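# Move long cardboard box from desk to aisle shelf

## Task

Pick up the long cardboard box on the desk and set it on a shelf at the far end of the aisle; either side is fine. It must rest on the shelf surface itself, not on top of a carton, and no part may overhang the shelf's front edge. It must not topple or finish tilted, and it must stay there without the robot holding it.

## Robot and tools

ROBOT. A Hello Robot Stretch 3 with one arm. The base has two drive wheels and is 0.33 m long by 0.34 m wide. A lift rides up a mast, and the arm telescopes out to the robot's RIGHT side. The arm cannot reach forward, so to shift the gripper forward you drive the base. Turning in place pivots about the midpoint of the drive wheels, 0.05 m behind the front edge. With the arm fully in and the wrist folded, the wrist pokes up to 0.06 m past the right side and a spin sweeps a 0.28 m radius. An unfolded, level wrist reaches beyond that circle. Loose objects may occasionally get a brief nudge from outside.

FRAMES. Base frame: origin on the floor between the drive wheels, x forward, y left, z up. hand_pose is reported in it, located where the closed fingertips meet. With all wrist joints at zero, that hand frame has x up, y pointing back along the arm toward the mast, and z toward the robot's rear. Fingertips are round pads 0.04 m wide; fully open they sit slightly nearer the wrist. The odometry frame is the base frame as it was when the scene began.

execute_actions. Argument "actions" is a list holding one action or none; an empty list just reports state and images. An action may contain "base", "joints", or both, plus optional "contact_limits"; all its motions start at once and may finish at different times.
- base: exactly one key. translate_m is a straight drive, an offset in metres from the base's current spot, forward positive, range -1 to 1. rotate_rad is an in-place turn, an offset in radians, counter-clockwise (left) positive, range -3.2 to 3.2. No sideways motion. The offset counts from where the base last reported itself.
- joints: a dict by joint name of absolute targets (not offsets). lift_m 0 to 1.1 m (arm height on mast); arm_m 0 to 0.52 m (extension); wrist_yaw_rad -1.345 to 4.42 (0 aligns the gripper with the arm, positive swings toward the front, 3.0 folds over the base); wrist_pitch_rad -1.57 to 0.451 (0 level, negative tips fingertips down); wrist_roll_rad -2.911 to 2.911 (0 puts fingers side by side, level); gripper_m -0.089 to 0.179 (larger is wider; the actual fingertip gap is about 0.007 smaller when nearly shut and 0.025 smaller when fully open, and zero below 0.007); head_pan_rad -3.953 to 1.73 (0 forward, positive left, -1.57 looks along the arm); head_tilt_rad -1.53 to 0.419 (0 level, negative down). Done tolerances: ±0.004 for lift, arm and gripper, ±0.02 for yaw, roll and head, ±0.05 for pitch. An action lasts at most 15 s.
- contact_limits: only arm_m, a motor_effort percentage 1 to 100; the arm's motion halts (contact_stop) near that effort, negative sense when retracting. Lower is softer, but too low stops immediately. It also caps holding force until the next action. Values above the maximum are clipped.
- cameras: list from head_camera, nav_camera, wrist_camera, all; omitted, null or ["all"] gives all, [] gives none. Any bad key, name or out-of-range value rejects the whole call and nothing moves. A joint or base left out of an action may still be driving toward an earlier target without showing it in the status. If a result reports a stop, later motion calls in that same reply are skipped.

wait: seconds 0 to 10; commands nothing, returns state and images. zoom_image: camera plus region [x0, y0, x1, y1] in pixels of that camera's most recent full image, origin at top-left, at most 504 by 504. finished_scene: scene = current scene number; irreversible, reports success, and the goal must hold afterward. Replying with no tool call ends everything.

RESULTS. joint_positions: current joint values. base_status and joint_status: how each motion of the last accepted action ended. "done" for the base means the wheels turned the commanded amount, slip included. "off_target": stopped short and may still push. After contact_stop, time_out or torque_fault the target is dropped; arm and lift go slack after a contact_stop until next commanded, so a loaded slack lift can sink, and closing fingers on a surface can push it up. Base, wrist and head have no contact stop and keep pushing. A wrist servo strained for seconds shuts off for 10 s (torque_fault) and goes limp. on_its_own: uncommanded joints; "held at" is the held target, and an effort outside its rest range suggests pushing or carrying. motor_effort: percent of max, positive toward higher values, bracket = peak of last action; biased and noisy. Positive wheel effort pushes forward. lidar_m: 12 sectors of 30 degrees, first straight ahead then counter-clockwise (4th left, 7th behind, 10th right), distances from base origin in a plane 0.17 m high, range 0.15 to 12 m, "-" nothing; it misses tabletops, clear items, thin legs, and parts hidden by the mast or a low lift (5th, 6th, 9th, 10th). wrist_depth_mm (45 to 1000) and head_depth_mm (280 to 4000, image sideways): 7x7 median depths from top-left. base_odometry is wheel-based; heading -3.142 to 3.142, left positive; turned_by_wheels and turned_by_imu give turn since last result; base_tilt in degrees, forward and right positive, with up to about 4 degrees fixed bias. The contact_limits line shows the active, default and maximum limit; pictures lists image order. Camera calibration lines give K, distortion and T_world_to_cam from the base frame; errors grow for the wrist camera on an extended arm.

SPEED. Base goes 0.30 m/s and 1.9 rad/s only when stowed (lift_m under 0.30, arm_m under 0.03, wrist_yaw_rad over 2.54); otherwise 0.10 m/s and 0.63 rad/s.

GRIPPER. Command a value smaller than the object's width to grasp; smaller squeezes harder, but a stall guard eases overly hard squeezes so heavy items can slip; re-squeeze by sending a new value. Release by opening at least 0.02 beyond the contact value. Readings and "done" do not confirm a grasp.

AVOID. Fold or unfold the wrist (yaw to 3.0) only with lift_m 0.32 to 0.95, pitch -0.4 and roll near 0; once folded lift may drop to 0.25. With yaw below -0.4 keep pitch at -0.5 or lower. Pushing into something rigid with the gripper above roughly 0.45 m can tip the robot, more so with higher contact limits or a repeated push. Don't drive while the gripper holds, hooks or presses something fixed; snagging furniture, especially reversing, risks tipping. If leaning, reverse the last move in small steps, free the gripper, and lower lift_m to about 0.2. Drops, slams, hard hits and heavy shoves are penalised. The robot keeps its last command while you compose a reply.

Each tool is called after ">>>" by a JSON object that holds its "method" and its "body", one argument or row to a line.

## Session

>>> {"method": "execute_actions", "body": {
  "actions": []
}}

Scene clock: 0.00 s.
base_odometry: x=+0.000 y=+0.000 heading=+0.000 (m, m, rad; odometry frame)
turned_by_wheels: +0.000 (rad since the last result)
turned_by_imu: +0.000 (rad since the last result)
base_tilt: forward=-0.9 right=-1.3 (deg)
lidar_m: 1.36 1.41 1.92 1.71 2.22 2.49 2.41 1.13 0.79 0.76 0.78 1.41
head_depth_mm: 1345 1350 1338 1331 1325 1318 1321 / 1338 1341 1334 1323 1314 1324 1304 / 1322 1333 1331 1311 1319 1308 1298 / 1333 1323 1321 1305 1312 1298 1299 / 1318 1315 1312 1309 1298 1303 1289 / 1310 1310 1306 1297 1300 1291 1284 / 1310 1304 1301 1290 1286 1284 1277
base_status: not commanded
joint_positions: lift_m=+0.553 arm_m=-0.002 wrist_yaw_rad=+3.043 wrist_pitch_rad=-0.501 wrist_roll_rad=-0.013 gripper_m=+0.037 head_pan_rad=-0.004 head_tilt_rad=-0.005
joint_status: not commanded
motor_effort: left_wheel=+0 right_wheel=+1 lift_m=+42 arm_m=+0 wrist_yaw_rad=+0 wrist_pitch_rad=+8 wrist_roll_rad=+0 gripper_m=+0 head_pan_rad=+0 head_tilt_rad=+2 (%)
hand_pose: x=-0.0002 y=+0.0688 z=+0.5479 quat_wxyz=(+0.208, +0.688, +0.143, +0.680) (m; base frame)
wrist_depth_mm: - - - - - - - / - - - - - - - / - - - - - - - / 927 929 936 933 - - - / 792 794 - 805 840 826 860 / 719 718 - 727 730 724 729 / 637 636 659 657 644 656 650
pictures: head_camera (sideways: a quarter turn clockwise sets it upright), nav_camera (sideways: a quarter turn counterclockwise sets it upright), wrist_camera
camera_calibration (this result's frames):
head_camera: T_world_to_cam=[[0.00622813, 0.0292131, -0.999554, 1.32609], [0.0477439, 0.998425, 0.0294776, -0.0357645], [0.99884, -0.0479062, 0.00482357, -0.0558363], [0, 0, 0, 1]] pos_world=[0.04922, -0.00570604, 1.32682]
nav_camera: T_world_to_cam=[[-0.0133344, 0.0489488, 0.998712, -1.25812], [0.0424521, -0.997873, 0.0494744, -0.0111104], [0.99901, 0.0430572, 0.0112281, -0.0709362], [0, 0, 0, 1]] pos_world=[0.0545613, 0.0535511, 1.25785]
wrist_camera: T_world_to_cam=[[0.9964, -0.0766543, 0.0362236, -0.0200581], [-0.0243298, -0.667807, -0.743937, 0.475269], [0.0812163, 0.740377, -0.667268, 0.478676], [0, 0, 0, 1]] pos_world=[-0.00732722, -0.0385497, 0.673701]
Images, in order (width x height): head_camera 896x504, nav_camera 672x504, wrist_camera 644x364.

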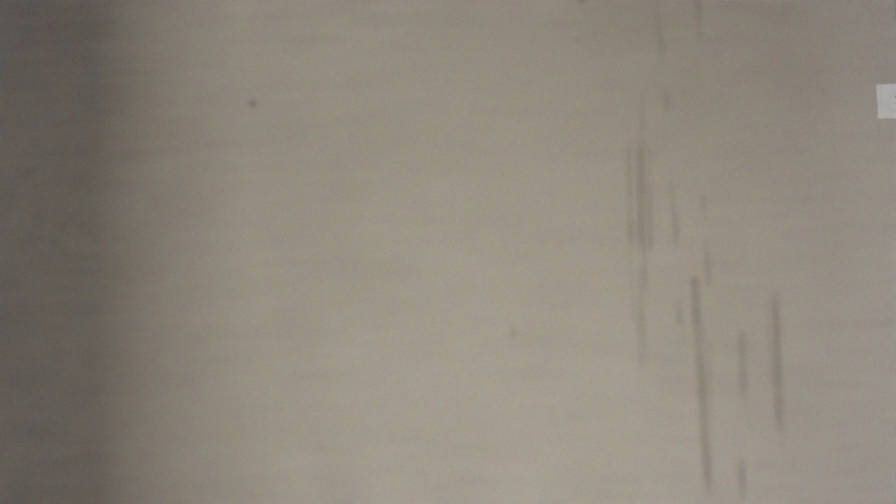

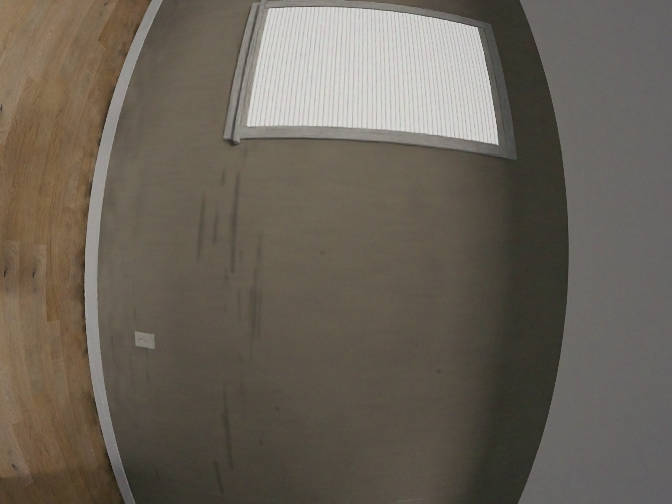

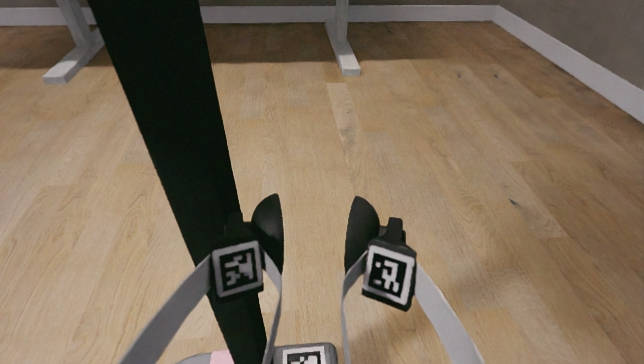

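>>> {"method": "execute_actions", "body": {
  "actions": [
    {"joints": {"head_pan_rad": 1.72, "head_tilt_rad": -0.45, "lift_m": 0.42, "wrist_pitch_rad": -0.4}}
  ],
  "cameras": ["head_camera", "nav_camera"]
}}

>>> {"method": "execute_actions", "body": {
  "actions": [
    {"joints": {"head_pan_rad": -2.0, "head_tilt_rad": -0.45, "lift_m": 0.28}}
  ],
  "cameras": ["head_camera", "nav_camera"]
}}

Scene clock: 3.90 s.
base_odometry: x=+0.000 y=+0.000 heading=+0.000 (m, m, rad; odometry frame)
turned_by_wheels: +0.000 (rad since the last result)
turned_by_imu: +0.001 (rad since the last result)
base_tilt: forward=-0.8 right=-1.2 (deg)
lidar_m: 1.36 1.41 1.92 1.72 2.23 2.48 2.40 1.13 0.79 0.76 0.78 1.41
head_depth_mm: 1798 1896 2057 2174 2174 1664 1355 / 1803 1946 2068 1740 1990 1669 1360 / 1808 1951 2060 1736 2181 1690 1359 / 1825 1962 2079 1756 2230 1681 1371 / 1847 1984 2085 1761 2198 1685 1362 / 1841 2012 2099 1773 2214 1689 1368 / 1870 2032 2119 1785 2313 - -
base_status: not commanded
joint_positions: lift_m=+0.421 arm_m=-0.002 wrist_yaw_rad=+3.043 wrist_pitch_rad=-0.420 wrist_roll_rad=-0.013 gripper_m=+0.037 head_pan_rad=+1.713 head_tilt_rad=-0.444
joint_status: all done
motor_effort: left_wheel=+0(0) right_wheel=+2(2) lift_m=+20(44) arm_m=+0(0) wrist_yaw_rad=-1(0) wrist_pitch_rad=+12(14) wrist_roll_rad=+0(0) gripper_m=+1(0) head_pan_rad=+3(38) head_tilt_rad=-2(22) (%)
hand_pose: x=+0.0009 y=+0.0797 z=+0.4328 quat_wxyz=(+0.181, +0.693, +0.115, +0.688) (m; base frame)
wrist_depth_mm: - - - - - - - / - - - - - - - / - - - - - - - / 852 866 846 861 855 883 894 / 700 715 - 699 732 729 752 / 599 616 - 618 621 616 626 / 538 543 - 556 558 551 563
pictures: head_camera (sideways: a quarter turn clockwise sets it upright), nav_camera (sideways: a quarter turn counterclockwise sets it upright)
camera_calibration (this result's frames):
head_camera: T_world_to_cam=[[0.0304361, -0.419503, -0.907244, 1.20521], [-0.995949, -0.0895617, 0.00800072, -0.00142647], [-0.0846106, 0.903325, -0.42053, 0.504415], [0, 0, 0, 1]] pos_world=[0.00457623, 0.0498113, 1.30555]
nav_camera: T_world_to_cam=[[-0.106785, 0.401456, 0.909632, -1.14103], [0.978757, 0.203484, 0.0250942, 0.0149402], [-0.175021, 0.892988, -0.414657, 0.490563], [0, 0, 0, 1]] pos_world=[-0.050608, 0.0169646, 1.24095]
Images, in order (width x height): head_camera 896x504, nav_camera 672x504.

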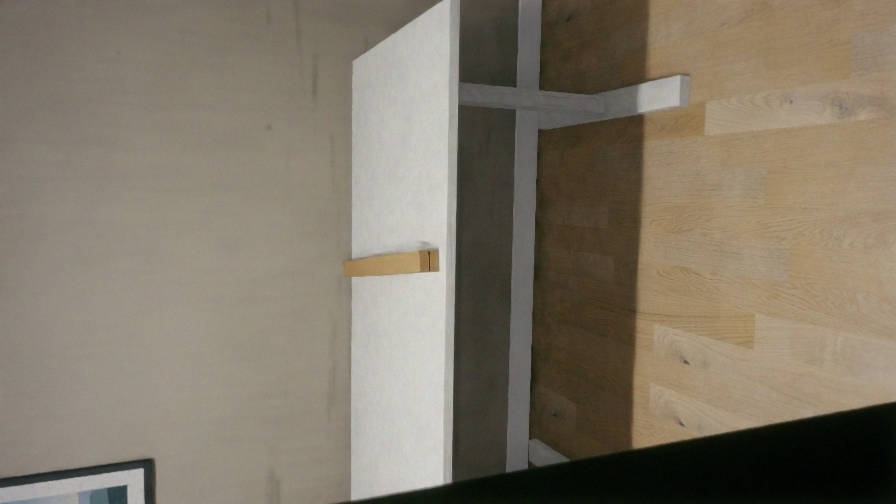

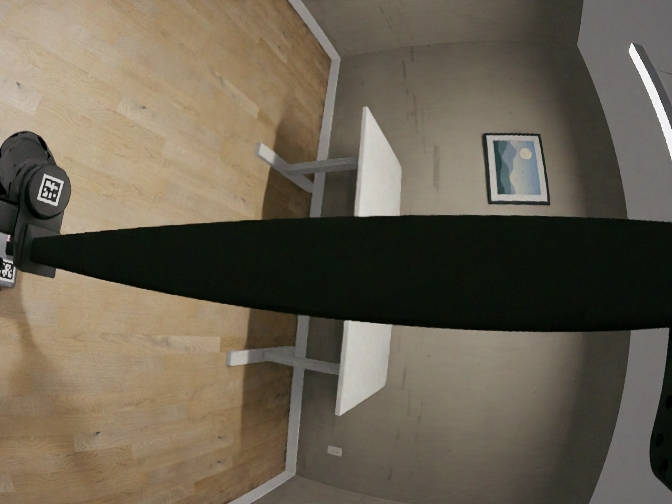

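Scene clock: 6.20 s.
base_odometry: x=+0.000 y=+0.000 heading=+0.000 (m, m, rad; odometry frame)
turned_by_wheels: +0.000 (rad since the last result)
turned_by_imu: +0.000 (rad since the last result)
base_tilt: forward=-0.8 right=-1.2 (deg)
lidar_m: 1.36 1.41 1.92 1.72 2.22 2.49 2.41 1.13 0.79 0.76 0.78 1.41
head_depth_mm: 1042 1595 1331 1408 1273 1412 1357 / 1159 1817 1622 1447 1609 1618 1368 / 1343 1768 1758 1648 1794 1673 1369 / 1589 1707 1855 2037 2100 1682 1371 / 1944 2537 2692 2701 2199 1629 1265 / 2245 691 734 785 848 925 1019 / 606 645 690 742 799 868 948
base_status: not commanded
joint_positions: lift_m=+0.281 arm_m=-0.002 wrist_yaw_rad=+3.043 wrist_pitch_rad=-0.420 wrist_roll_rad=-0.013 gripper_m=+0.037 head_pan_rad=-1.993 head_tilt_rad=-0.444
joint_status: all done
motor_effort: left_wheel=-1(0) right_wheel=+2(2) lift_m=+21(21) arm_m=+0(0) wrist_yaw_rad=-1(1) wrist_pitch_rad=+11(11) wrist_roll_rad=+0(0) gripper_m=+0(0) head_pan_rad=-3(37) head_tilt_rad=-3(2) (%)
hand_pose: x=+0.0009 y=+0.0798 z=+0.2929 quat_wxyz=(+0.181, +0.693, +0.114, +0.688) (m; base frame)
wrist_depth_mm: - - - - - - - / - - - - - - - / 757 777 770 817 797 815 828 / 633 647 639 637 651 663 677 / 522 538 - 535 553 554 563 / 465 - - - 474 476 480 / - - - - 415 411 418
pictures: head_camera (sideways: a quarter turn clockwise sets it upright), nav_camera (sideways: a quarter turn counterclockwise sets it upright)
camera_calibration (this result's frames):
head_camera: T_world_to_cam=[[0.198605, 0.371007, -0.907144, 1.20405], [0.889595, -0.456681, 0.00798828, -0.0129121], [-0.411311, -0.808577, -0.420745, 0.506688], [0, 0, 0, 1]] pos_world=[-0.0192385, -0.0429131, 1.30554]
nav_camera: T_world_to_cam=[[-0.124433, -0.396566, 0.909534, -1.14079], [-0.935963, 0.351203, 0.0250792, 0.0266395], [-0.329377, -0.848169, -0.414873, 0.491786], [0, 0, 0, 1]] pos_world=[0.0449642, -0.0446369, 1.24095]
Images, in order (width x height): head_camera 896x504, nav_camera 672x504.

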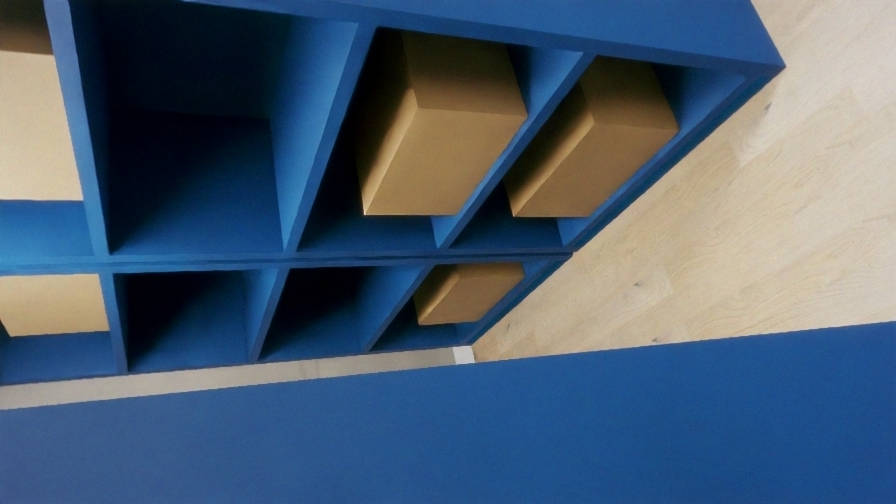

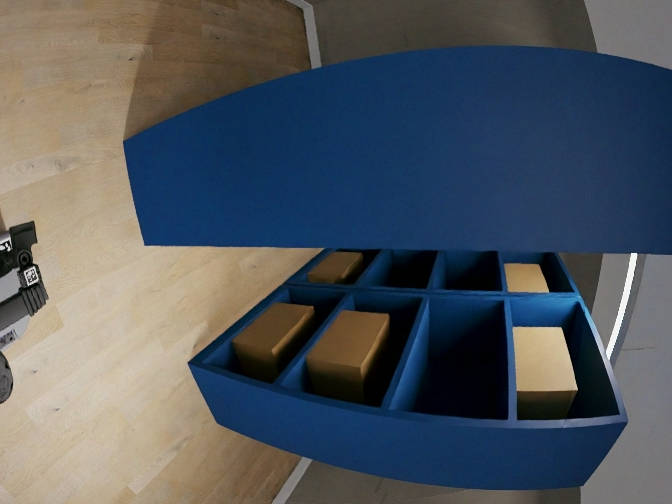

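>>> {"method": "execute_actions", "body": {
  "actions": [
    {"base": {"rotate_rad": 1.683}, "joints": {"head_pan_rad": 0.0, "head_tilt_rad": -0.55}}
  ],
  "cameras": ["head_camera"]
}}

Scene clock: 14.63 s.
base_odometry: x=+0.000 y=+0.000 heading=+1.683 (m, m, rad; odometry frame)
turned_by_wheels: +1.683 (rad since the last result)
turned_by_imu: +1.664 (rad since the last result)
base_tilt: forward=-0.9 right=-1.3 (deg)
lidar_m: 1.71 1.93 2.42 2.41 1.12 0.77 0.76 1.78 1.38 1.36 1.45 1.72
head_depth_mm: 1779 1950 2102 2343 1926 1522 1267 / 1786 1951 1759 2278 1931 1532 1275 / 1785 1945 1762 2393 1925 1536 1275 / 1806 1979 1763 2367 1923 1540 1273 / 1800 1972 1772 2332 1933 1543 1282 / 1807 1992 1795 2395 1959 1558 1282 / 1829 1996 1790 2392 1945 1550 1290
base_status: done
joint_positions: lift_m=+0.281 arm_m=-0.002 wrist_yaw_rad=+3.043 wrist_pitch_rad=-0.420 wrist_roll_rad=-0.013 gripper_m=+0.037 head_pan_rad=-0.007 head_tilt_rad=-0.544
joint_status: all done
motor_effort: left_wheel=-3(13) right_wheel=+3(9) lift_m=+20(20) arm_m=+0(0) wrist_yaw_rad=-1(1) wrist_pitch_rad=+11(11) wrist_roll_rad=+0(0) gripper_m=+0(1) head_pan_rad=+3(38) head_tilt_rad=-2(12) (%)
hand_pose: x=+0.0009 y=+0.0798 z=+0.2929 quat_wxyz=(+0.181, +0.693, +0.114, +0.688) (m; base frame)
wrist_depth_mm: 905 - - - - - - / 958 - - - - - - / 770 767 783 808 826 837 857 / 616 631 638 654 653 661 675 / 522 523 - 546 552 556 565 / 469 - - - 471 475 493 / - - - - 409 415 419
pictures: head_camera (sideways: a quarter turn clockwise sets it upright)
camera_calibration (this result's frames):
head_camera: T_world_to_cam=[[-0.507305, 0.0328306, -0.861141, 1.14836], [0.0598898, 0.998201, 0.00277432, -0.00106222], [0.859683, -0.0501662, -0.508359, 0.612938], [0, 0, 0, 1]] pos_world=[0.0556979, -0.00589209, 1.30049]
Images, in order (width x height): head_camera 896x504.

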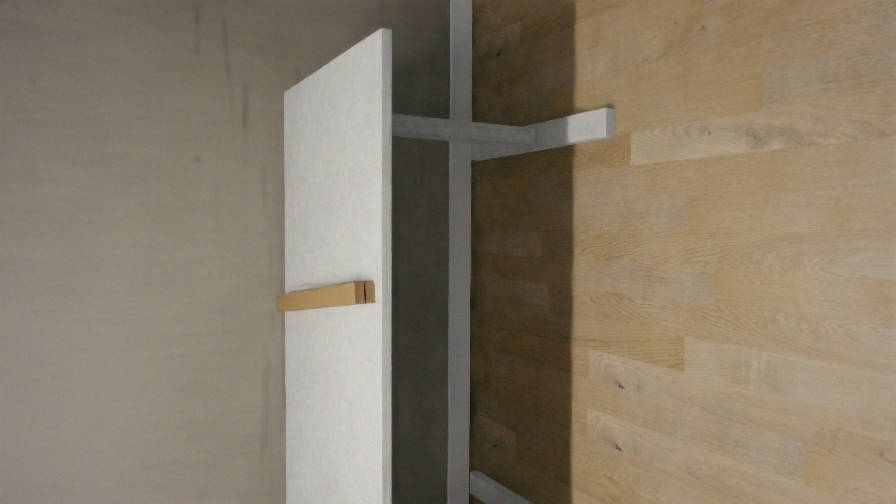

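>>> {"method": "execute_actions", "body": {
  "actions": [
    {"base": {"translate_m": 0.99}}
  ],
  "cameras": []
}}

>>> {"method": "execute_actions", "body": {
  "actions": [
    {"base": {"rotate_rad": 1.625}, "joints": {"lift_m": 0.92, "head_pan_rad": -1.5, "head_tilt_rad": -0.75, "gripper_m": 0.11}}
  ],
  "cameras": ["head_camera"]
}}

Scene clock: 22.47 s.
base_odometry: x=-0.111 y=+0.984 heading=+1.683 (m, m, rad; odometry frame)
turned_by_wheels: +0.000 (rad since the last result)
turned_by_imu: +0.004 (rad since the last result)
base_tilt: forward=-0.8 right=-1.2 (deg)
lidar_m: 1.16 1.09 1.10 2.30 2.48 1.90 1.74 1.90 1.47 1.45 1.51 0.80
head_depth_mm: 941 1029 1133 1155 854 681 593 / 945 1038 1144 1151 852 681 595 / 950 1038 1142 1159 859 683 596 / 954 1052 1151 1153 860 662 582 / 957 1048 1162 1118 832 664 583 / 962 1049 1162 1161 862 685 598 / 962 1055 1169 1163 865 687 600
base_status: done
joint_positions: lift_m=+0.281 arm_m=-0.002 wrist_yaw_rad=+3.043 wrist_pitch_rad=-0.420 wrist_roll_rad=-0.013 gripper_m=+0.037 head_pan_rad=-0.007 head_tilt_rad=-0.544
joint_status: not commanded
motor_effort: left_wheel=-3(10) right_wheel=+3(9) lift_m=+21(21) arm_m=+0(0) wrist_yaw_rad=-1(1) wrist_pitch_rad=+11(11) wrist_roll_rad=+0(0) gripper_m=+0(1) head_pan_rad=+3(3) head_tilt_rad=-2(3) (%)
hand_pose: x=+0.0009 y=+0.0798 z=+0.2929 quat_wxyz=(+0.181, +0.693, +0.114, +0.688) (m; base frame)
wrist_depth_mm: - - - - - - 843 / - - - - - - 881 / 774 782 785 785 813 813 857 / 619 638 637 645 655 661 672 / 526 524 - 543 556 553 559 / 467 - - - 464 480 480 / - - - - 409 416 420
pictures: none
No camera images: the call's "cameras" was empty. Leave "cameras" out to get every camera's image.

Scene clock: 29.13 s.
base_odometry: x=-0.111 y=+0.984 heading=-2.975 (m, m, rad; odometry frame)
turned_by_wheels: +1.625 (rad since the last result)
turned_by_imu: +1.614 (rad since the last result)
base_tilt: forward=-0.9 right=-1.2 (deg)
lidar_m: 2.30 2.54 1.90 1.74 1.81 1.46 1.45 1.46 0.80 1.16 1.09 1.95
head_depth_mm: 941 1061 1118 862 - - 1140 / 956 1081 1116 865 720 - 1140 / 974 1101 1114 861 705 - - / 990 1111 1077 837 685 - 1143 / 1009 1139 1117 863 720 - 1140 / 1026 1165 1116 864 706 1314 1167 / 1040 1187 1121 865 703 1343 1164
base_status: done
joint_positions: lift_m=+0.919 arm_m=-0.002 wrist_yaw_rad=+3.043 wrist_pitch_rad=-0.419 wrist_roll_rad=-0.013 gripper_m=+0.110 head_pan_rad=-1.493 head_tilt_rad=-0.741
joint_status: all done
motor_effort: left_wheel=-3(13) right_wheel=+3(8) lift_m=+62(67) arm_m=+0(0) wrist_yaw_rad=+0(0) wrist_pitch_rad=+11(11) wrist_roll_rad=+0(0) gripper_m=+1(81) head_pan_rad=-3(36) head_tilt_rad=-4(20) (%)
hand_pose: x=+0.0009 y=+0.0798 z=+0.9317 quat_wxyz=(+0.181, +0.693, +0.114, +0.688) (m; base frame)
wrist_depth_mm: - - - - - - - / - - - - - - - / - - - - - - - / - - - - - - - / - - - - - - - / - - - - - - - / - - - - - - -
pictures: head_camera (sideways: a quarter turn clockwise sets it upright)
camera_calibration (this result's frames):
head_camera: T_world_to_cam=[[-0.0226888, 0.666763, -0.744924, 0.993892], [0.999646, 0.0254861, -0.00763504, 0.00675645], [0.0138945, -0.744834, -0.667106, 0.824617], [0, 0, 0, 1]] pos_world=[0.00433851, -0.0486602, 1.29053]
Images, in order (width x height): head_camera 896x504.

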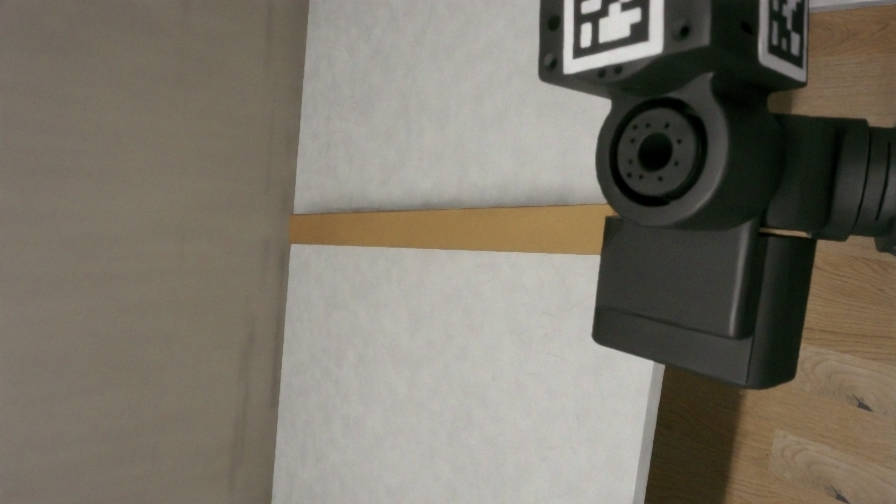

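>>> {"method": "execute_actions", "body": {
  "actions": [
    {"base": {"translate_m": 0.008}, "joints": {"wrist_yaw_rad": 0.0, "arm_m": 0.326, "head_pan_rad": -1.57, "head_tilt_rad": -0.7}}
  ],
  "cameras": []
}}

>>> {"method": "execute_actions", "body": {
  "actions": [
    {"joints": {"wrist_pitch_rad": -0.75, "lift_m": 0.85}}
  ],
  "cameras": ["head_camera", "wrist_camera"]
}}

Scene clock: 37.23 s.
base_odometry: x=-0.119 y=+0.982 heading=-2.976 (m, m, rad; odometry frame)
turned_by_wheels: +0.000 (rad since the last result)
turned_by_imu: +0.001 (rad since the last result)
base_tilt: forward=-0.9 right=-1.2 (deg)
lidar_m: 2.29 2.53 1.90 1.73 1.83 1.47 1.46 1.46 0.80 1.16 1.09 1.95
head_depth_mm: 950 1061 1157 - 686 633 1161 / 958 1058 - 867 727 635 1185 / 966 1063 - 907 725 650 1184 / 975 1093 - 850 688 637 1183 / 984 1105 1191 900 728 653 1181 / 1000 1115 1199 902 729 1280 1180 / 1010 1139 1205 908 728 1288 1185
base_status: done
joint_positions: lift_m=+0.919 arm_m=+0.326 wrist_yaw_rad=+0.001 wrist_pitch_rad=-0.419 wrist_roll_rad=-0.013 gripper_m=+0.110 head_pan_rad=-1.563 head_tilt_rad=-0.705
joint_status: all done
motor_effort: left_wheel=-3(7) right_wheel=+3(6) lift_m=+62(62) arm_m=+5(6) wrist_yaw_rad=-2(2) wrist_pitch_rad=+11(11) wrist_roll_rad=+0(0) gripper_m=+0(1) head_pan_rad=-3(11) head_tilt_rad=+2(8) (%)
hand_pose: x=-0.0212 y=-0.6948 z=+0.9317 quat_wxyz=(+0.696, +0.149, -0.687, -0.146) (m; base frame)
wrist_depth_mm: 602 589 554 546 521 500 492 / 682 626 617 583 556 542 531 / 622 634 638 618 617 614 580 / 498 510 523 485 520 531 533 / 420 438 430 397 436 448 450 / 364 - 367 331 376 392 384 / 326 322 326 290 331 334 336
pictures: none
No camera images: the call's "cameras" was empty. Leave "cameras" out to get every camera's image.

Scene clock: 38.70 s.
base_odometry: x=-0.119 y=+0.982 heading=-2.976 (m, m, rad; odometry frame)
turned_by_wheels: +0.000 (rad since the last result)
turned_by_imu: +0.000 (rad since the last result)
base_tilt: forward=-0.9 right=-1.2 (deg)
lidar_m: 2.29 2.52 1.89 1.74 1.83 1.47 1.46 1.46 0.80 1.16 1.09 1.95
head_depth_mm: 950 1070 1145 931 - - 1177 / 957 1071 1175 - 704 636 1173 / 963 1087 1169 845 727 653 1179 / 976 1097 1190 832 687 638 1182 / 987 1106 1195 907 729 655 1181 / 1000 1115 1204 909 730 1285 1180 / 1008 1133 1208 907 729 1282 1181
base_status: not commanded
joint_positions: lift_m=+0.851 arm_m=+0.326 wrist_yaw_rad=+0.001 wrist_pitch_rad=-0.760 wrist_roll_rad=-0.013 gripper_m=+0.110 head_pan_rad=-1.563 head_tilt_rad=-0.705
joint_status: all done
motor_effort: left_wheel=-3(3) right_wheel=+3(3) lift_m=+21(56) arm_m=+4(5) wrist_yaw_rad=-2(1) wrist_pitch_rad=+6(12) wrist_roll_rad=+0(0) gripper_m=+1(1) head_pan_rad=-3(3) head_tilt_rad=+2(2) (%)
hand_pose: x=-0.0214 y=-0.6396 z=+0.7953 quat_wxyz=(+0.661, +0.265, -0.652, -0.261) (m; base frame)
wrist_depth_mm: 358 359 362 292 375 373 380 / 314 318 322 256 324 326 329 / 282 281 286 225 290 294 295 / 256 257 257 206 263 264 265 / 230 236 229 186 238 240 240 / 214 - 209 172 218 222 219 / 199 198 194 158 203 202 203
pictures: head_camera (sideways: a quarter turn clockwise sets it upright), wrist_camera
camera_calibration (this result's frames):
head_camera: T_world_to_cam=[[0.0243435, 0.639309, -0.768564, 1.02442], [0.998974, -0.0449336, -0.00573535, 0.00428768], [-0.038201, -0.767636, -0.639747, 0.789348], [0, 0, 0, 1]] pos_world=[0.000932733, -0.0487954, 1.29234]
wrist_camera: T_world_to_cam=[[-0.999068, -0.0316, 0.0294154, -0.0706453], [-0.0425614, 0.835121, -0.548417, 0.991185], [-0.00723546, -0.549157, -0.835688, 0.477214], [0, 0, 0, 1]] pos_world=[-0.0249403, -0.567926, 0.944462]
Images, in order (width x height): head_camera 896x504, wrist_camera 644x364.

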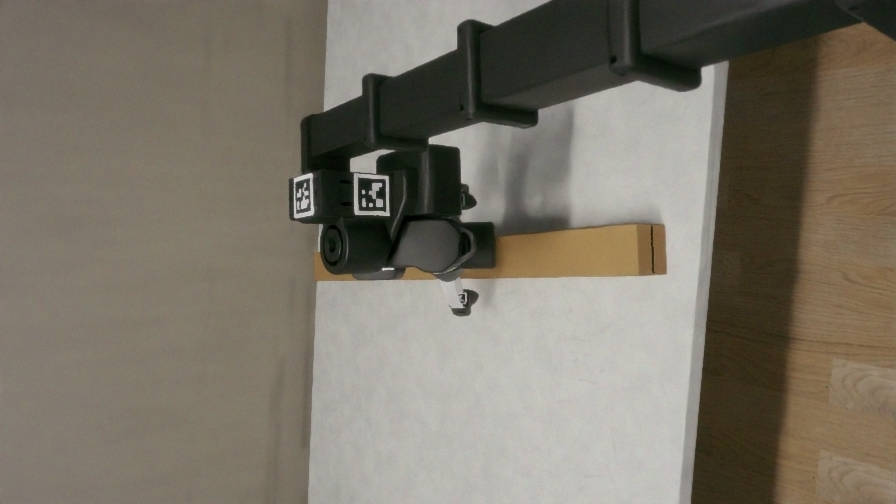

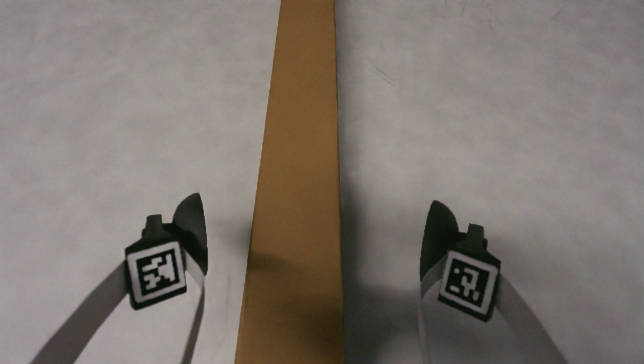

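>>> {"method": "execute_actions", "body": {
  "actions": [
    {"base": {"translate_m": 0.01}, "joints": {"lift_m": 0.811}}
  ],
  "cameras": []
}}

>>> {"method": "execute_actions", "body": {
  "actions": [
    {"joints": {"gripper_m": 0.01}}
  ],
  "cameras": []
}}

>>> {"method": "execute_actions", "body": {
  "actions": [
    {"joints": {"lift_m": 0.845}}
  ],
  "cameras": ["head_camera", "wrist_camera"]
}}

Scene clock: 42.00 s.
base_odometry: x=-0.128 y=+0.981 heading=-2.976 (m, m, rad; odometry frame)
turned_by_wheels: +0.000 (rad since the last result)
turned_by_imu: +0.000 (rad since the last result)
base_tilt: forward=-0.9 right=-1.2 (deg)
lidar_m: 2.27 2.51 1.89 1.74 1.84 1.48 1.47 1.46 0.81 1.17 1.08 1.95
head_depth_mm: 955 1062 1142 902 746 - - / 957 1068 1162 - 706 649 1183 / 969 1092 1188 - 725 651 1177 / 977 1094 1181 - 668 636 1178 / 989 1117 1193 905 728 653 1178 / 1002 1123 1194 906 727 1280 1179 / 1004 1131 1198 907 728 1292 1178
base_status: done
joint_positions: lift_m=+0.812 arm_m=+0.326 wrist_yaw_rad=+0.001 wrist_pitch_rad=-0.761 wrist_roll_rad=-0.013 gripper_m=+0.110 head_pan_rad=-1.563 head_tilt_rad=-0.705
joint_status: all done
motor_effort: left_wheel=-3(5) right_wheel=+3(8) lift_m=+21(18) arm_m=+4(5) wrist_yaw_rad=-2(1) wrist_pitch_rad=+6(6) wrist_roll_rad=+0(0) gripper_m=+0(0) head_pan_rad=-3(3) head_tilt_rad=+2(1) (%)
hand_pose: x=-0.0214 y=-0.6396 z=+0.7563 quat_wxyz=(+0.661, +0.265, -0.652, -0.261) (m; base frame)
wrist_depth_mm: 294 296 298 220 304 307 310 / 258 262 262 194 269 272 274 / 233 234 234 172 240 241 242 / 210 211 211 155 216 217 219 / 191 195 190 141 194 198 198 / 177 - 174 130 178 184 182 / - 163 159 120 165 166 168
pictures: none
No camera images: the call's "cameras" was empty. Leave "cameras" out to get every camera's image.

Scene clock: 43.50 s.
base_odometry: x=-0.128 y=+0.981 heading=-2.976 (m, m, rad; odometry frame)
turned_by_wheels: +0.000 (rad since the last result)
turned_by_imu: +0.000 (rad since the last result)
base_tilt: forward=-0.9 right=-1.2 (deg)
lidar_m: 2.28 2.51 1.89 1.74 1.84 1.48 1.47 1.46 0.81 1.16 1.08 1.95
head_depth_mm: 949 1060 1141 903 743 - - / 962 1074 1163 - 704 652 1176 / 968 1089 1189 - 725 654 1179 / 980 1100 1181 - 671 637 1179 / 990 1114 1196 906 726 652 1180 / 996 1128 1201 908 729 1288 1180 / 1005 1132 1198 904 728 1295 1177
base_status: not commanded
joint_positions: lift_m=+0.812 arm_m=+0.326 wrist_yaw_rad=+0.001 wrist_pitch_rad=-0.766 wrist_roll_rad=-0.013 gripper_m=+0.011 head_pan_rad=-1.563 head_tilt_rad=-0.705
joint_status: all done
motor_effort: left_wheel=-2(3) right_wheel=+3(3) lift_m=+20(20) arm_m=+4(4) wrist_yaw_rad=-1(2) wrist_pitch_rad=+9(9) wrist_roll_rad=+0(0) gripper_m=-20(94) head_pan_rad=-3(3) head_tilt_rad=+2(1) (%)
hand_pose: x=-0.0214 y=-0.6385 z=+0.7554 quat_wxyz=(+0.660, +0.267, -0.651, -0.262) (m; base frame)
wrist_depth_mm: 292 293 299 218 303 305 308 / 258 259 258 190 266 269 269 / 229 232 233 171 238 238 240 / 208 210 212 153 213 215 218 / 190 191 142 140 199 196 198 / 176 177 172 128 173 180 180 / 162 163 161 118 165 167 168
pictures: none
No camera images: the call's "cameras" was empty. Leave "cameras" out to get every camera's image.

Scene clock: 44.60 s.
base_odometry: x=-0.128 y=+0.981 heading=-2.976 (m, m, rad; odometry frame)
turned_by_wheels: +0.000 (rad since the last result)
turned_by_imu: +0.000 (rad since the last result)
base_tilt: forward=-0.8 right=-1.2 (deg)
lidar_m: 2.28 2.51 1.89 1.74 1.85 1.48 1.46 1.46 0.81 1.17 1.08 1.94
head_depth_mm: 952 1058 1145 933 - - 1156 / 957 1072 1170 - 707 651 1185 / 968 1088 1182 843 723 653 1179 / 983 1095 1189 820 637 653 1184 / 988 1107 1192 906 724 653 1178 / 996 1119 1197 904 727 1287 1189 / 1010 1138 1206 908 726 1296 1180
base_status: not commanded
joint_positions: lift_m=+0.844 arm_m=+0.326 wrist_yaw_rad=+0.001 wrist_pitch_rad=-0.767 wrist_roll_rad=-0.013 gripper_m=+0.011 head_pan_rad=-1.563 head_tilt_rad=-0.705
joint_status: all done
motor_effort: left_wheel=-2(2) right_wheel=+3(3) lift_m=+63(64) arm_m=+5(4) wrist_yaw_rad=-2(1) wrist_pitch_rad=+10(10) wrist_roll_rad=+0(0) gripper_m=-20(19) head_pan_rad=-3(3) head_tilt_rad=+1(2) (%)
hand_pose: x=-0.0214 y=-0.6383 z=+0.7878 quat_wxyz=(+0.660, +0.267, -0.651, -0.263) (m; base frame)
wrist_depth_mm: 342 344 346 217 353 360 362 / 303 306 306 190 315 315 318 / 272 269 273 170 279 281 283 / 248 248 249 153 251 255 255 / 223 224 142 140 234 233 233 / 206 208 201 128 206 212 213 / 190 191 189 118 194 195 196
pictures: head_camera (sideways: a quarter turn clockwise sets it upright), wrist_camera
camera_calibration (this result's frames):
head_camera: T_world_to_cam=[[0.0243435, 0.639309, -0.768564, 1.02442], [0.998974, -0.0449336, -0.00573535, 0.00428768], [-0.038201, -0.767636, -0.639747, 0.789348], [0, 0, 0, 1]] pos_world=[0.000932733, -0.0487954, 1.29234]
wrist_camera: T_world_to_cam=[[-0.999067, -0.0318057, 0.0292005, -0.0703445], [-0.0425652, 0.838975, -0.542503, 0.983711], [-0.00724382, -0.54324, -0.839546, 0.478497], [0, 0, 0, 1]] pos_world=[-0.0249409, -0.567607, 0.93744]
Images, in order (width x height): head_camera 896x504, wrist_camera 644x364.

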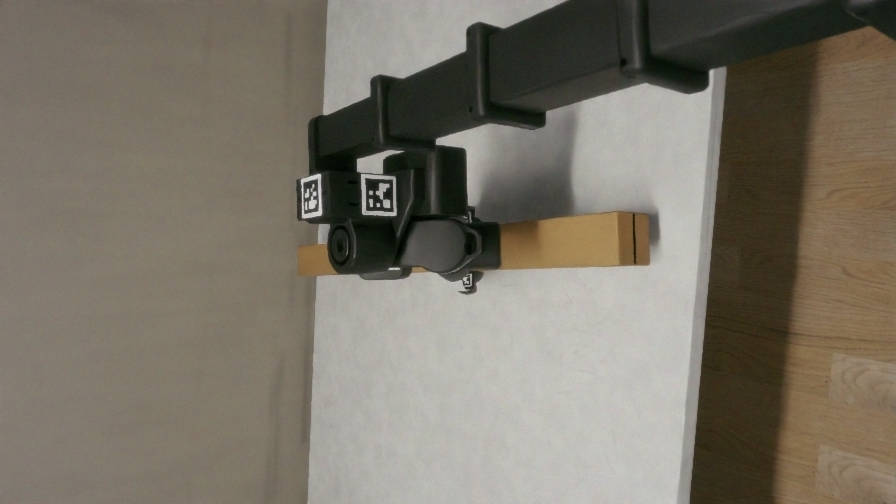

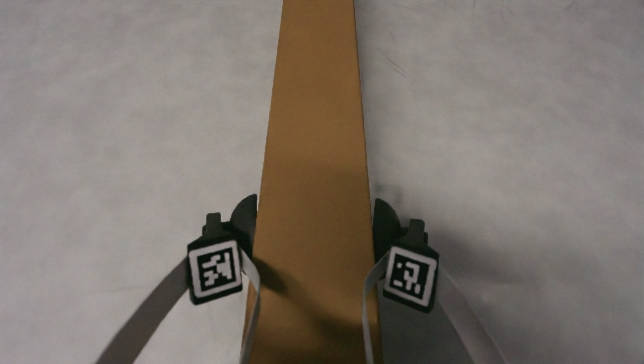

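>>> {"method": "execute_actions", "body": {
  "actions": [
    {"base": {"translate_m": 0.4}, "joints": {"lift_m": 0.87, "wrist_yaw_rad": 1.57, "arm_m": 0.0, "head_pan_rad": 1.4, "head_tilt_rad": -0.45}}
  ],
  "cameras": ["head_camera"]
}}

Scene clock: 53.73 s.
base_odometry: x=-0.523 y=+0.915 heading=-2.976 (m, m, rad; odometry frame)
turned_by_wheels: +0.000 (rad since the last result)
turned_by_imu: +0.002 (rad since the last result)
base_tilt: forward=-0.8 right=-1.2 (deg)
lidar_m: 1.89 2.08 1.71 1.71 1.83 1.88 1.86 1.09 1.24 1.22 0.87 1.90
head_depth_mm: 1448 1569 1697 1923 2033 1649 1339 / 1431 1561 1698 1858 1984 1655 1348 / 1590 1610 1724 1882 1981 1664 1353 / 2973 3264 3483 2892 2148 1653 1355 / 2995 3264 3517 3087 2203 1657 1359 / 2530 2311 2479 2103 1988 1679 1355 / 1410 1491 1605 1754 1925 1675 1362
base_status: done
joint_positions: lift_m=+0.869 arm_m=+0.000 wrist_yaw_rad=+1.569 wrist_pitch_rad=-0.768 wrist_roll_rad=-0.013 gripper_m=+0.011 head_pan_rad=+1.393 head_tilt_rad=-0.458
joint_status: all done
motor_effort: left_wheel=-3(5) right_wheel=+3(7) lift_m=+63(68) arm_m=-4(4) wrist_yaw_rad=+0(2) wrist_pitch_rad=+10(10) wrist_roll_rad=+0(0) gripper_m=-20(19) head_pan_rad=+3(37) head_tilt_rad=+3(17) (%)
hand_pose: x=+0.1463 y=-0.1458 z=+0.8128 quat_wxyz=(+0.653, +0.649, -0.272, +0.280) (m; base frame)
wrist_depth_mm: - - - 217 - - 418 / - - - 191 - - 400 / - - - 169 - - - / - - - 153 - - - / - - 142 139 - - - / 906 914 869 128 889 902 875 / 835 836 838 118 851 837 846
pictures: head_camera (sideways: a quarter turn clockwise sets it upright)
camera_calibration (this result's frames):
head_camera: T_world_to_cam=[[-0.105202, -0.42002, -0.901396, 1.19841], [-0.973581, 0.228224, 0.00728203, -0.000627121], [0.202662, 0.878349, -0.432934, 0.518804], [0, 0, 0, 1]] pos_world=[0.0203229, 0.0478091, 1.30485]
Images, in order (width x height): head_camera 896x504.

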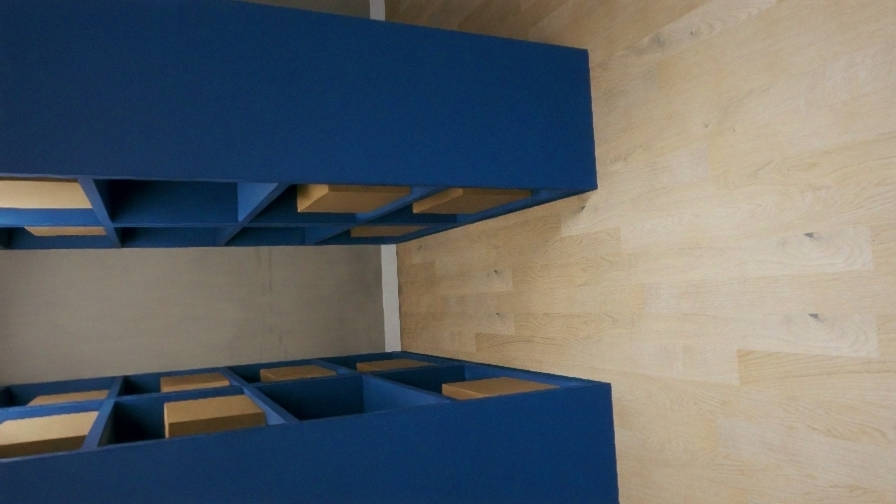

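>>> {"method": "execute_actions", "body": {
  "actions": [
    {"base": {"rotate_rad": 1.433}, "joints": {"lift_m": 0.67, "head_pan_rad": 0.05, "head_tilt_rad": -0.5}}
  ],
  "cameras": []
}}

>>> {"method": "execute_actions", "body": {
  "actions": [
    {"base": {"translate_m": 0.95}, "joints": {"head_tilt_rad": -0.6}}
  ],
  "cameras": ["head_camera"]
}}

Scene clock: 60.23 s.
base_odometry: x=-0.523 y=+0.915 heading=-1.543 (m, m, rad; odometry frame)
turned_by_wheels: +1.433 (rad since the last result)
turned_by_imu: +1.424 (rad since the last result)
base_tilt: forward=-0.9 right=-1.2 (deg)
lidar_m: 1.71 1.75 1.93 1.86 1.09 1.09 1.22 0.87 1.73 1.89 1.96 1.74
head_depth_mm: 1401 1522 1659 1820 1974 1612 1310 / 1581 1565 1705 1866 1975 1602 695 / 3020 3203 3459 2699 2059 1592 1314 / 3096 3311 3624 2863 2060 1609 1319 / 2551 2388 2586 2461 1990 1616 1315 / 1415 1537 1663 1847 1959 1632 1321 / 1402 1522 1655 1848 1992 1625 1325
base_status: done
joint_positions: lift_m=+0.671 arm_m=+0.000 wrist_yaw_rad=+1.569 wrist_pitch_rad=-0.768 wrist_roll_rad=-0.013 gripper_m=+0.011 head_pan_rad=+0.057 head_tilt_rad=-0.494
joint_status: all done
motor_effort: left_wheel=-3(9) right_wheel=+4(8) lift_m=+21(56) arm_m=-4(4) wrist_yaw_rad=+0(0) wrist_pitch_rad=+10(10) wrist_roll_rad=+0(0) gripper_m=-19(20) head_pan_rad=-4(36) head_tilt_rad=-2(8) (%)
hand_pose: x=+0.1462 y=-0.1458 z=+0.6140 quat_wxyz=(+0.653, +0.649, -0.272, +0.280) (m; base frame)
wrist_depth_mm: - - - 217 - - - / - - - 190 - - - / 914 957 937 170 - - - / 866 858 864 154 866 883 872 / 785 794 143 140 819 804 818 / 728 712 725 128 709 735 725 / 667 680 661 119 666 698 668
pictures: none
No camera images: the call's "cameras" was empty. Leave "cameras" out to get every camera's image.

Scene clock: 71.20 s.
base_odometry: x=-0.496 y=-0.035 heading=-1.543 (m, m, rad; odometry frame)
turned_by_wheels: +0.000 (rad since the last result)
turned_by_imu: +0.004 (rad since the last result)
base_tilt: forward=-0.8 right=-1.2 (deg)
lidar_m: 1.17 0.79 1.04 1.86 1.93 1.89 1.77 1.77 1.96 1.91 1.04 0.81
head_depth_mm: 1327 1406 1152 1150 1106 1102 1215 / 2064 1540 1642 1642 1636 1311 659 / 2168 2421 2663 2386 1823 1475 1242 / 2184 2411 2672 2382 1840 1477 1241 / 2153 2338 2514 2209 1836 1486 1237 / 1317 1293 1642 1483 1302 1283 1218 / 1028 1016 944 859 940 1091 1218
base_status: done
joint_positions: lift_m=+0.671 arm_m=+0.000 wrist_yaw_rad=+1.569 wrist_pitch_rad=-0.768 wrist_roll_rad=-0.013 gripper_m=+0.011 head_pan_rad=+0.057 head_tilt_rad=-0.593
joint_status: all done
motor_effort: left_wheel=-3(4) right_wheel=+3(6) lift_m=+22(21) arm_m=-3(3) wrist_yaw_rad=+0(0) wrist_pitch_rad=+10(10) wrist_roll_rad=+0(0) gripper_m=-20(19) head_pan_rad=-4(4) head_tilt_rad=-2(11) (%)
hand_pose: x=+0.1462 y=-0.1458 z=+0.6140 quat_wxyz=(+0.653, +0.649, -0.272, +0.280) (m; base frame)
wrist_depth_mm: 689 779 - 217 701 692 685 / 800 833 - 191 820 805 - / 918 910 952 170 947 926 - / 857 869 877 154 867 900 893 / 769 791 143 139 793 797 788 / 753 711 707 128 706 744 740 / 666 679 660 119 670 691 685
pictures: head_camera (sideways: a quarter turn clockwise sets it upright)
camera_calibration (this result's frames):
head_camera: T_world_to_cam=[[-0.549895, -0.00212351, -0.835231, 1.11483], [-0.00413839, 0.999991, 0.000182209, 0.00270308], [0.835223, 0.00355671, -0.549899, 0.667135], [0, 0, 0, 1]] pos_world=[0.0558441, -0.00270851, 1.298]
Images, in order (width x height): head_camera 896x504.

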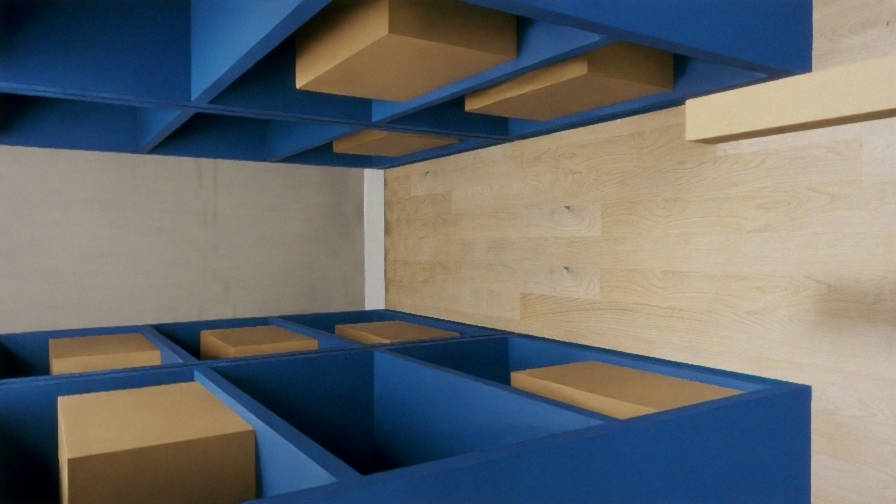

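>>> {"method": "execute_actions", "body": {
  "actions": [
    {"base": {"translate_m": 1.0}}
  ],
  "cameras": ["head_camera"]
}}

Scene clock: 85.70 s.
base_odometry: x=-0.469 y=-1.034 heading=-1.543 (m, m, rad; odometry frame)
turned_by_wheels: +0.000 (rad since the last result)
turned_by_imu: +0.005 (rad since the last result)
base_tilt: forward=-0.9 right=-1.2 (deg)
lidar_m: 1.14 0.67 0.31 0.30 0.31 2.65 2.75 2.68 0.40 0.35 0.36 0.50
head_depth_mm: 1279 1352 1577 1397 1145 1065 1089 / 1321 1446 1598 1770 1671 1326 658 / 1323 1461 1638 1866 1828 1489 1242 / 1327 1463 1623 1840 1814 1483 1241 / 1338 1459 1638 1851 1846 1482 1245 / 1280 1260 1397 1267 1259 1294 1170 / 1027 980 943 1094 819 858 1058
base_status: done
joint_positions: lift_m=+0.671 arm_m=+0.000 wrist_yaw_rad=+1.569 wrist_pitch_rad=-0.768 wrist_roll_rad=-0.013 gripper_m=+0.011 head_pan_rad=+0.057 head_tilt_rad=-0.593
joint_status: not commanded
motor_effort: left_wheel=-3(5) right_wheel=+3(6) lift_m=+21(21) arm_m=-3(3) wrist_yaw_rad=+0(1) wrist_pitch_rad=+10(10) wrist_roll_rad=+0(0) gripper_m=-20(19) head_pan_rad=-3(3) head_tilt_rad=-2(2) (%)
hand_pose: x=+0.1462 y=-0.1458 z=+0.6140 quat_wxyz=(+0.653, +0.649, -0.272, +0.280) (m; base frame)
wrist_depth_mm: 570 860 - 216 633 355 237 / 653 787 - 191 710 339 238 / 789 833 963 170 779 315 237 / 777 815 868 153 770 463 239 / 714 749 142 140 524 431 237 / 555 702 712 128 484 406 225 / 567 662 659 119 584 377 216
pictures: head_camera (sideways: a quarter turn clockwise sets it upright)
camera_calibration (this result's frames):
head_camera: T_world_to_cam=[[-0.550006, -0.00212983, -0.835158, 1.11474], [-0.00413839, 0.999991, 0.000175204, 0.0027122], [0.835151, 0.00355257, -0.55001, 0.667279], [0, 0, 0, 1]] pos_world=[0.0558436, -0.00270854, 1.29799]
Images, in order (width x height): head_camera 896x504.

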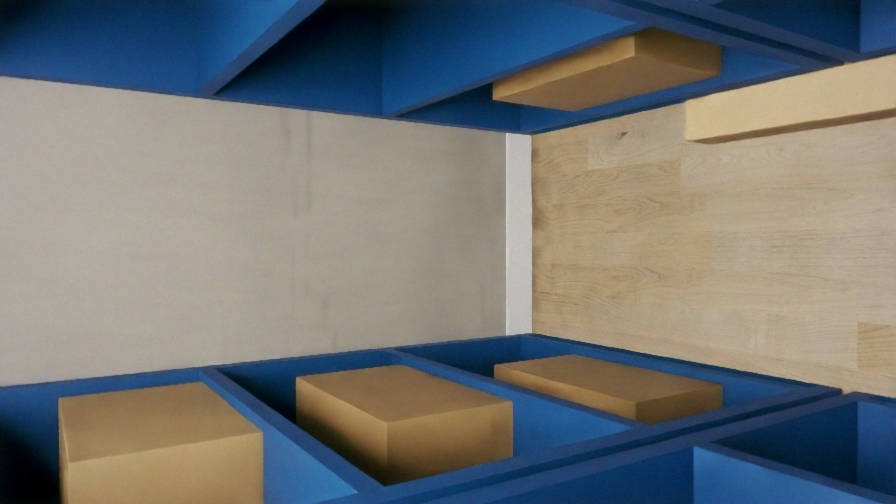

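>>> {"method": "execute_actions", "body": {
  "actions": [
    {"base": {"translate_m": 0.85}, "joints": {"head_pan_rad": -1.75, "head_tilt_rad": -1.0}}
  ],
  "cameras": ["head_camera", "nav_camera"]
}}

Scene clock: 97.43 s.
base_odometry: x=-0.445 y=-1.884 heading=-1.543 (m, m, rad; odometry frame)
turned_by_wheels: +0.000 (rad since the last result)
turned_by_imu: +0.004 (rad since the last result)
base_tilt: forward=-0.9 right=-1.2 (deg)
lidar_m: 0.75 0.42 0.31 0.30 0.34 0.66 1.11 0.54 0.36 0.36 0.37 0.51
head_depth_mm: 325 383 463 858 1024 1231 1123 / 306 359 458 609 845 - - / 378 420 435 592 775 884 - / 542 480 428 868 817 - - / 595 481 424 904 810 1107 1081 / 594 480 414 906 804 977 1059 / 592 479 411 898 794 1003 579
base_status: done
joint_positions: lift_m=+0.671 arm_m=+0.000 wrist_yaw_rad=+1.569 wrist_pitch_rad=-0.768 wrist_roll_rad=-0.013 gripper_m=+0.011 head_pan_rad=-1.743 head_tilt_rad=-0.988
joint_status: all done
motor_effort: left_wheel=-3(5) right_wheel=+3(7) lift_m=+21(21) arm_m=-3(4) wrist_yaw_rad=+0(0) wrist_pitch_rad=+10(10) wrist_roll_rad=+0(0) gripper_m=-20(19) head_pan_rad=-3(38) head_tilt_rad=-4(22) (%)
hand_pose: x=+0.1462 y=-0.1458 z=+0.6140 quat_wxyz=(+0.653, +0.649, -0.272, +0.280) (m; base frame)
wrist_depth_mm: 664 689 712 217 693 384 385 / 784 800 832 191 778 353 334 / 559 846 915 170 864 325 302 / 559 798 860 153 696 468 272 / 558 779 142 140 548 439 245 / 550 709 701 129 501 417 229 / 555 668 655 118 597 385 217
pictures: head_camera (sideways: a quarter turn clockwise sets it upright), nav_camera (sideways: a quarter turn counterclockwise sets it upright)
camera_calibration (this result's frames):
head_camera: T_world_to_cam=[[0.170765, 0.810999, -0.559571, 0.751193], [0.975444, -0.219319, -0.020187, 0.0232409], [-0.139096, -0.542384, -0.828536, 1.03547], [0, 0, 0, 1]] pos_world=[-0.00691673, -0.0424953, 1.27874]
nav_camera: T_world_to_cam=[[-0.0929624, -0.819653, 0.565267, -0.69225], [-0.994394, 0.105154, -0.0110594, 0.0740495], [-0.0503751, -0.563126, -0.824834, 1.02336], [0, 0, 0, 1]] pos_world=[0.060833, 0.00108837, 1.23623]
Images, in order (width x height): head_camera 896x504, nav_camera 672x504.

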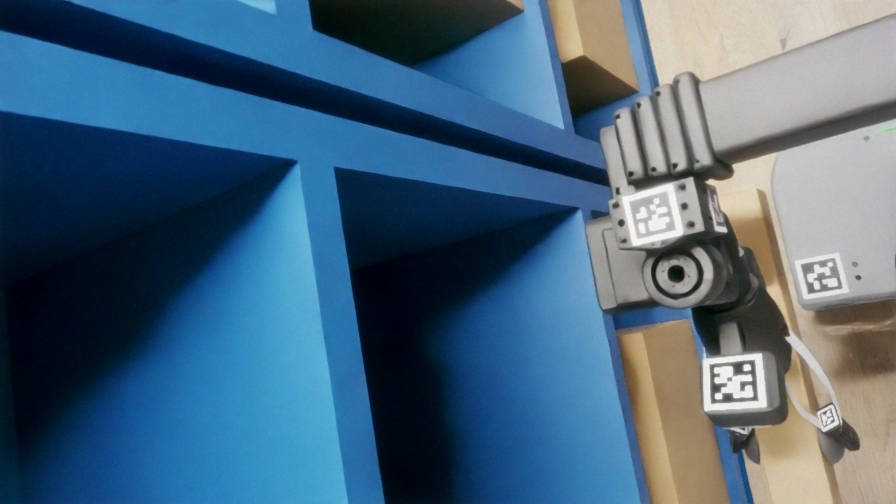

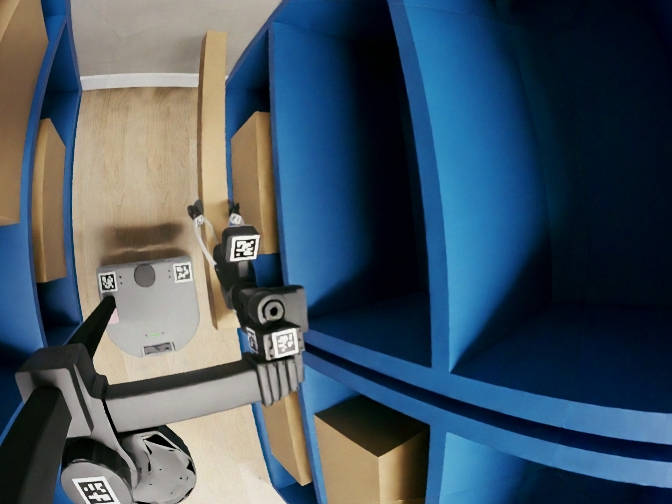

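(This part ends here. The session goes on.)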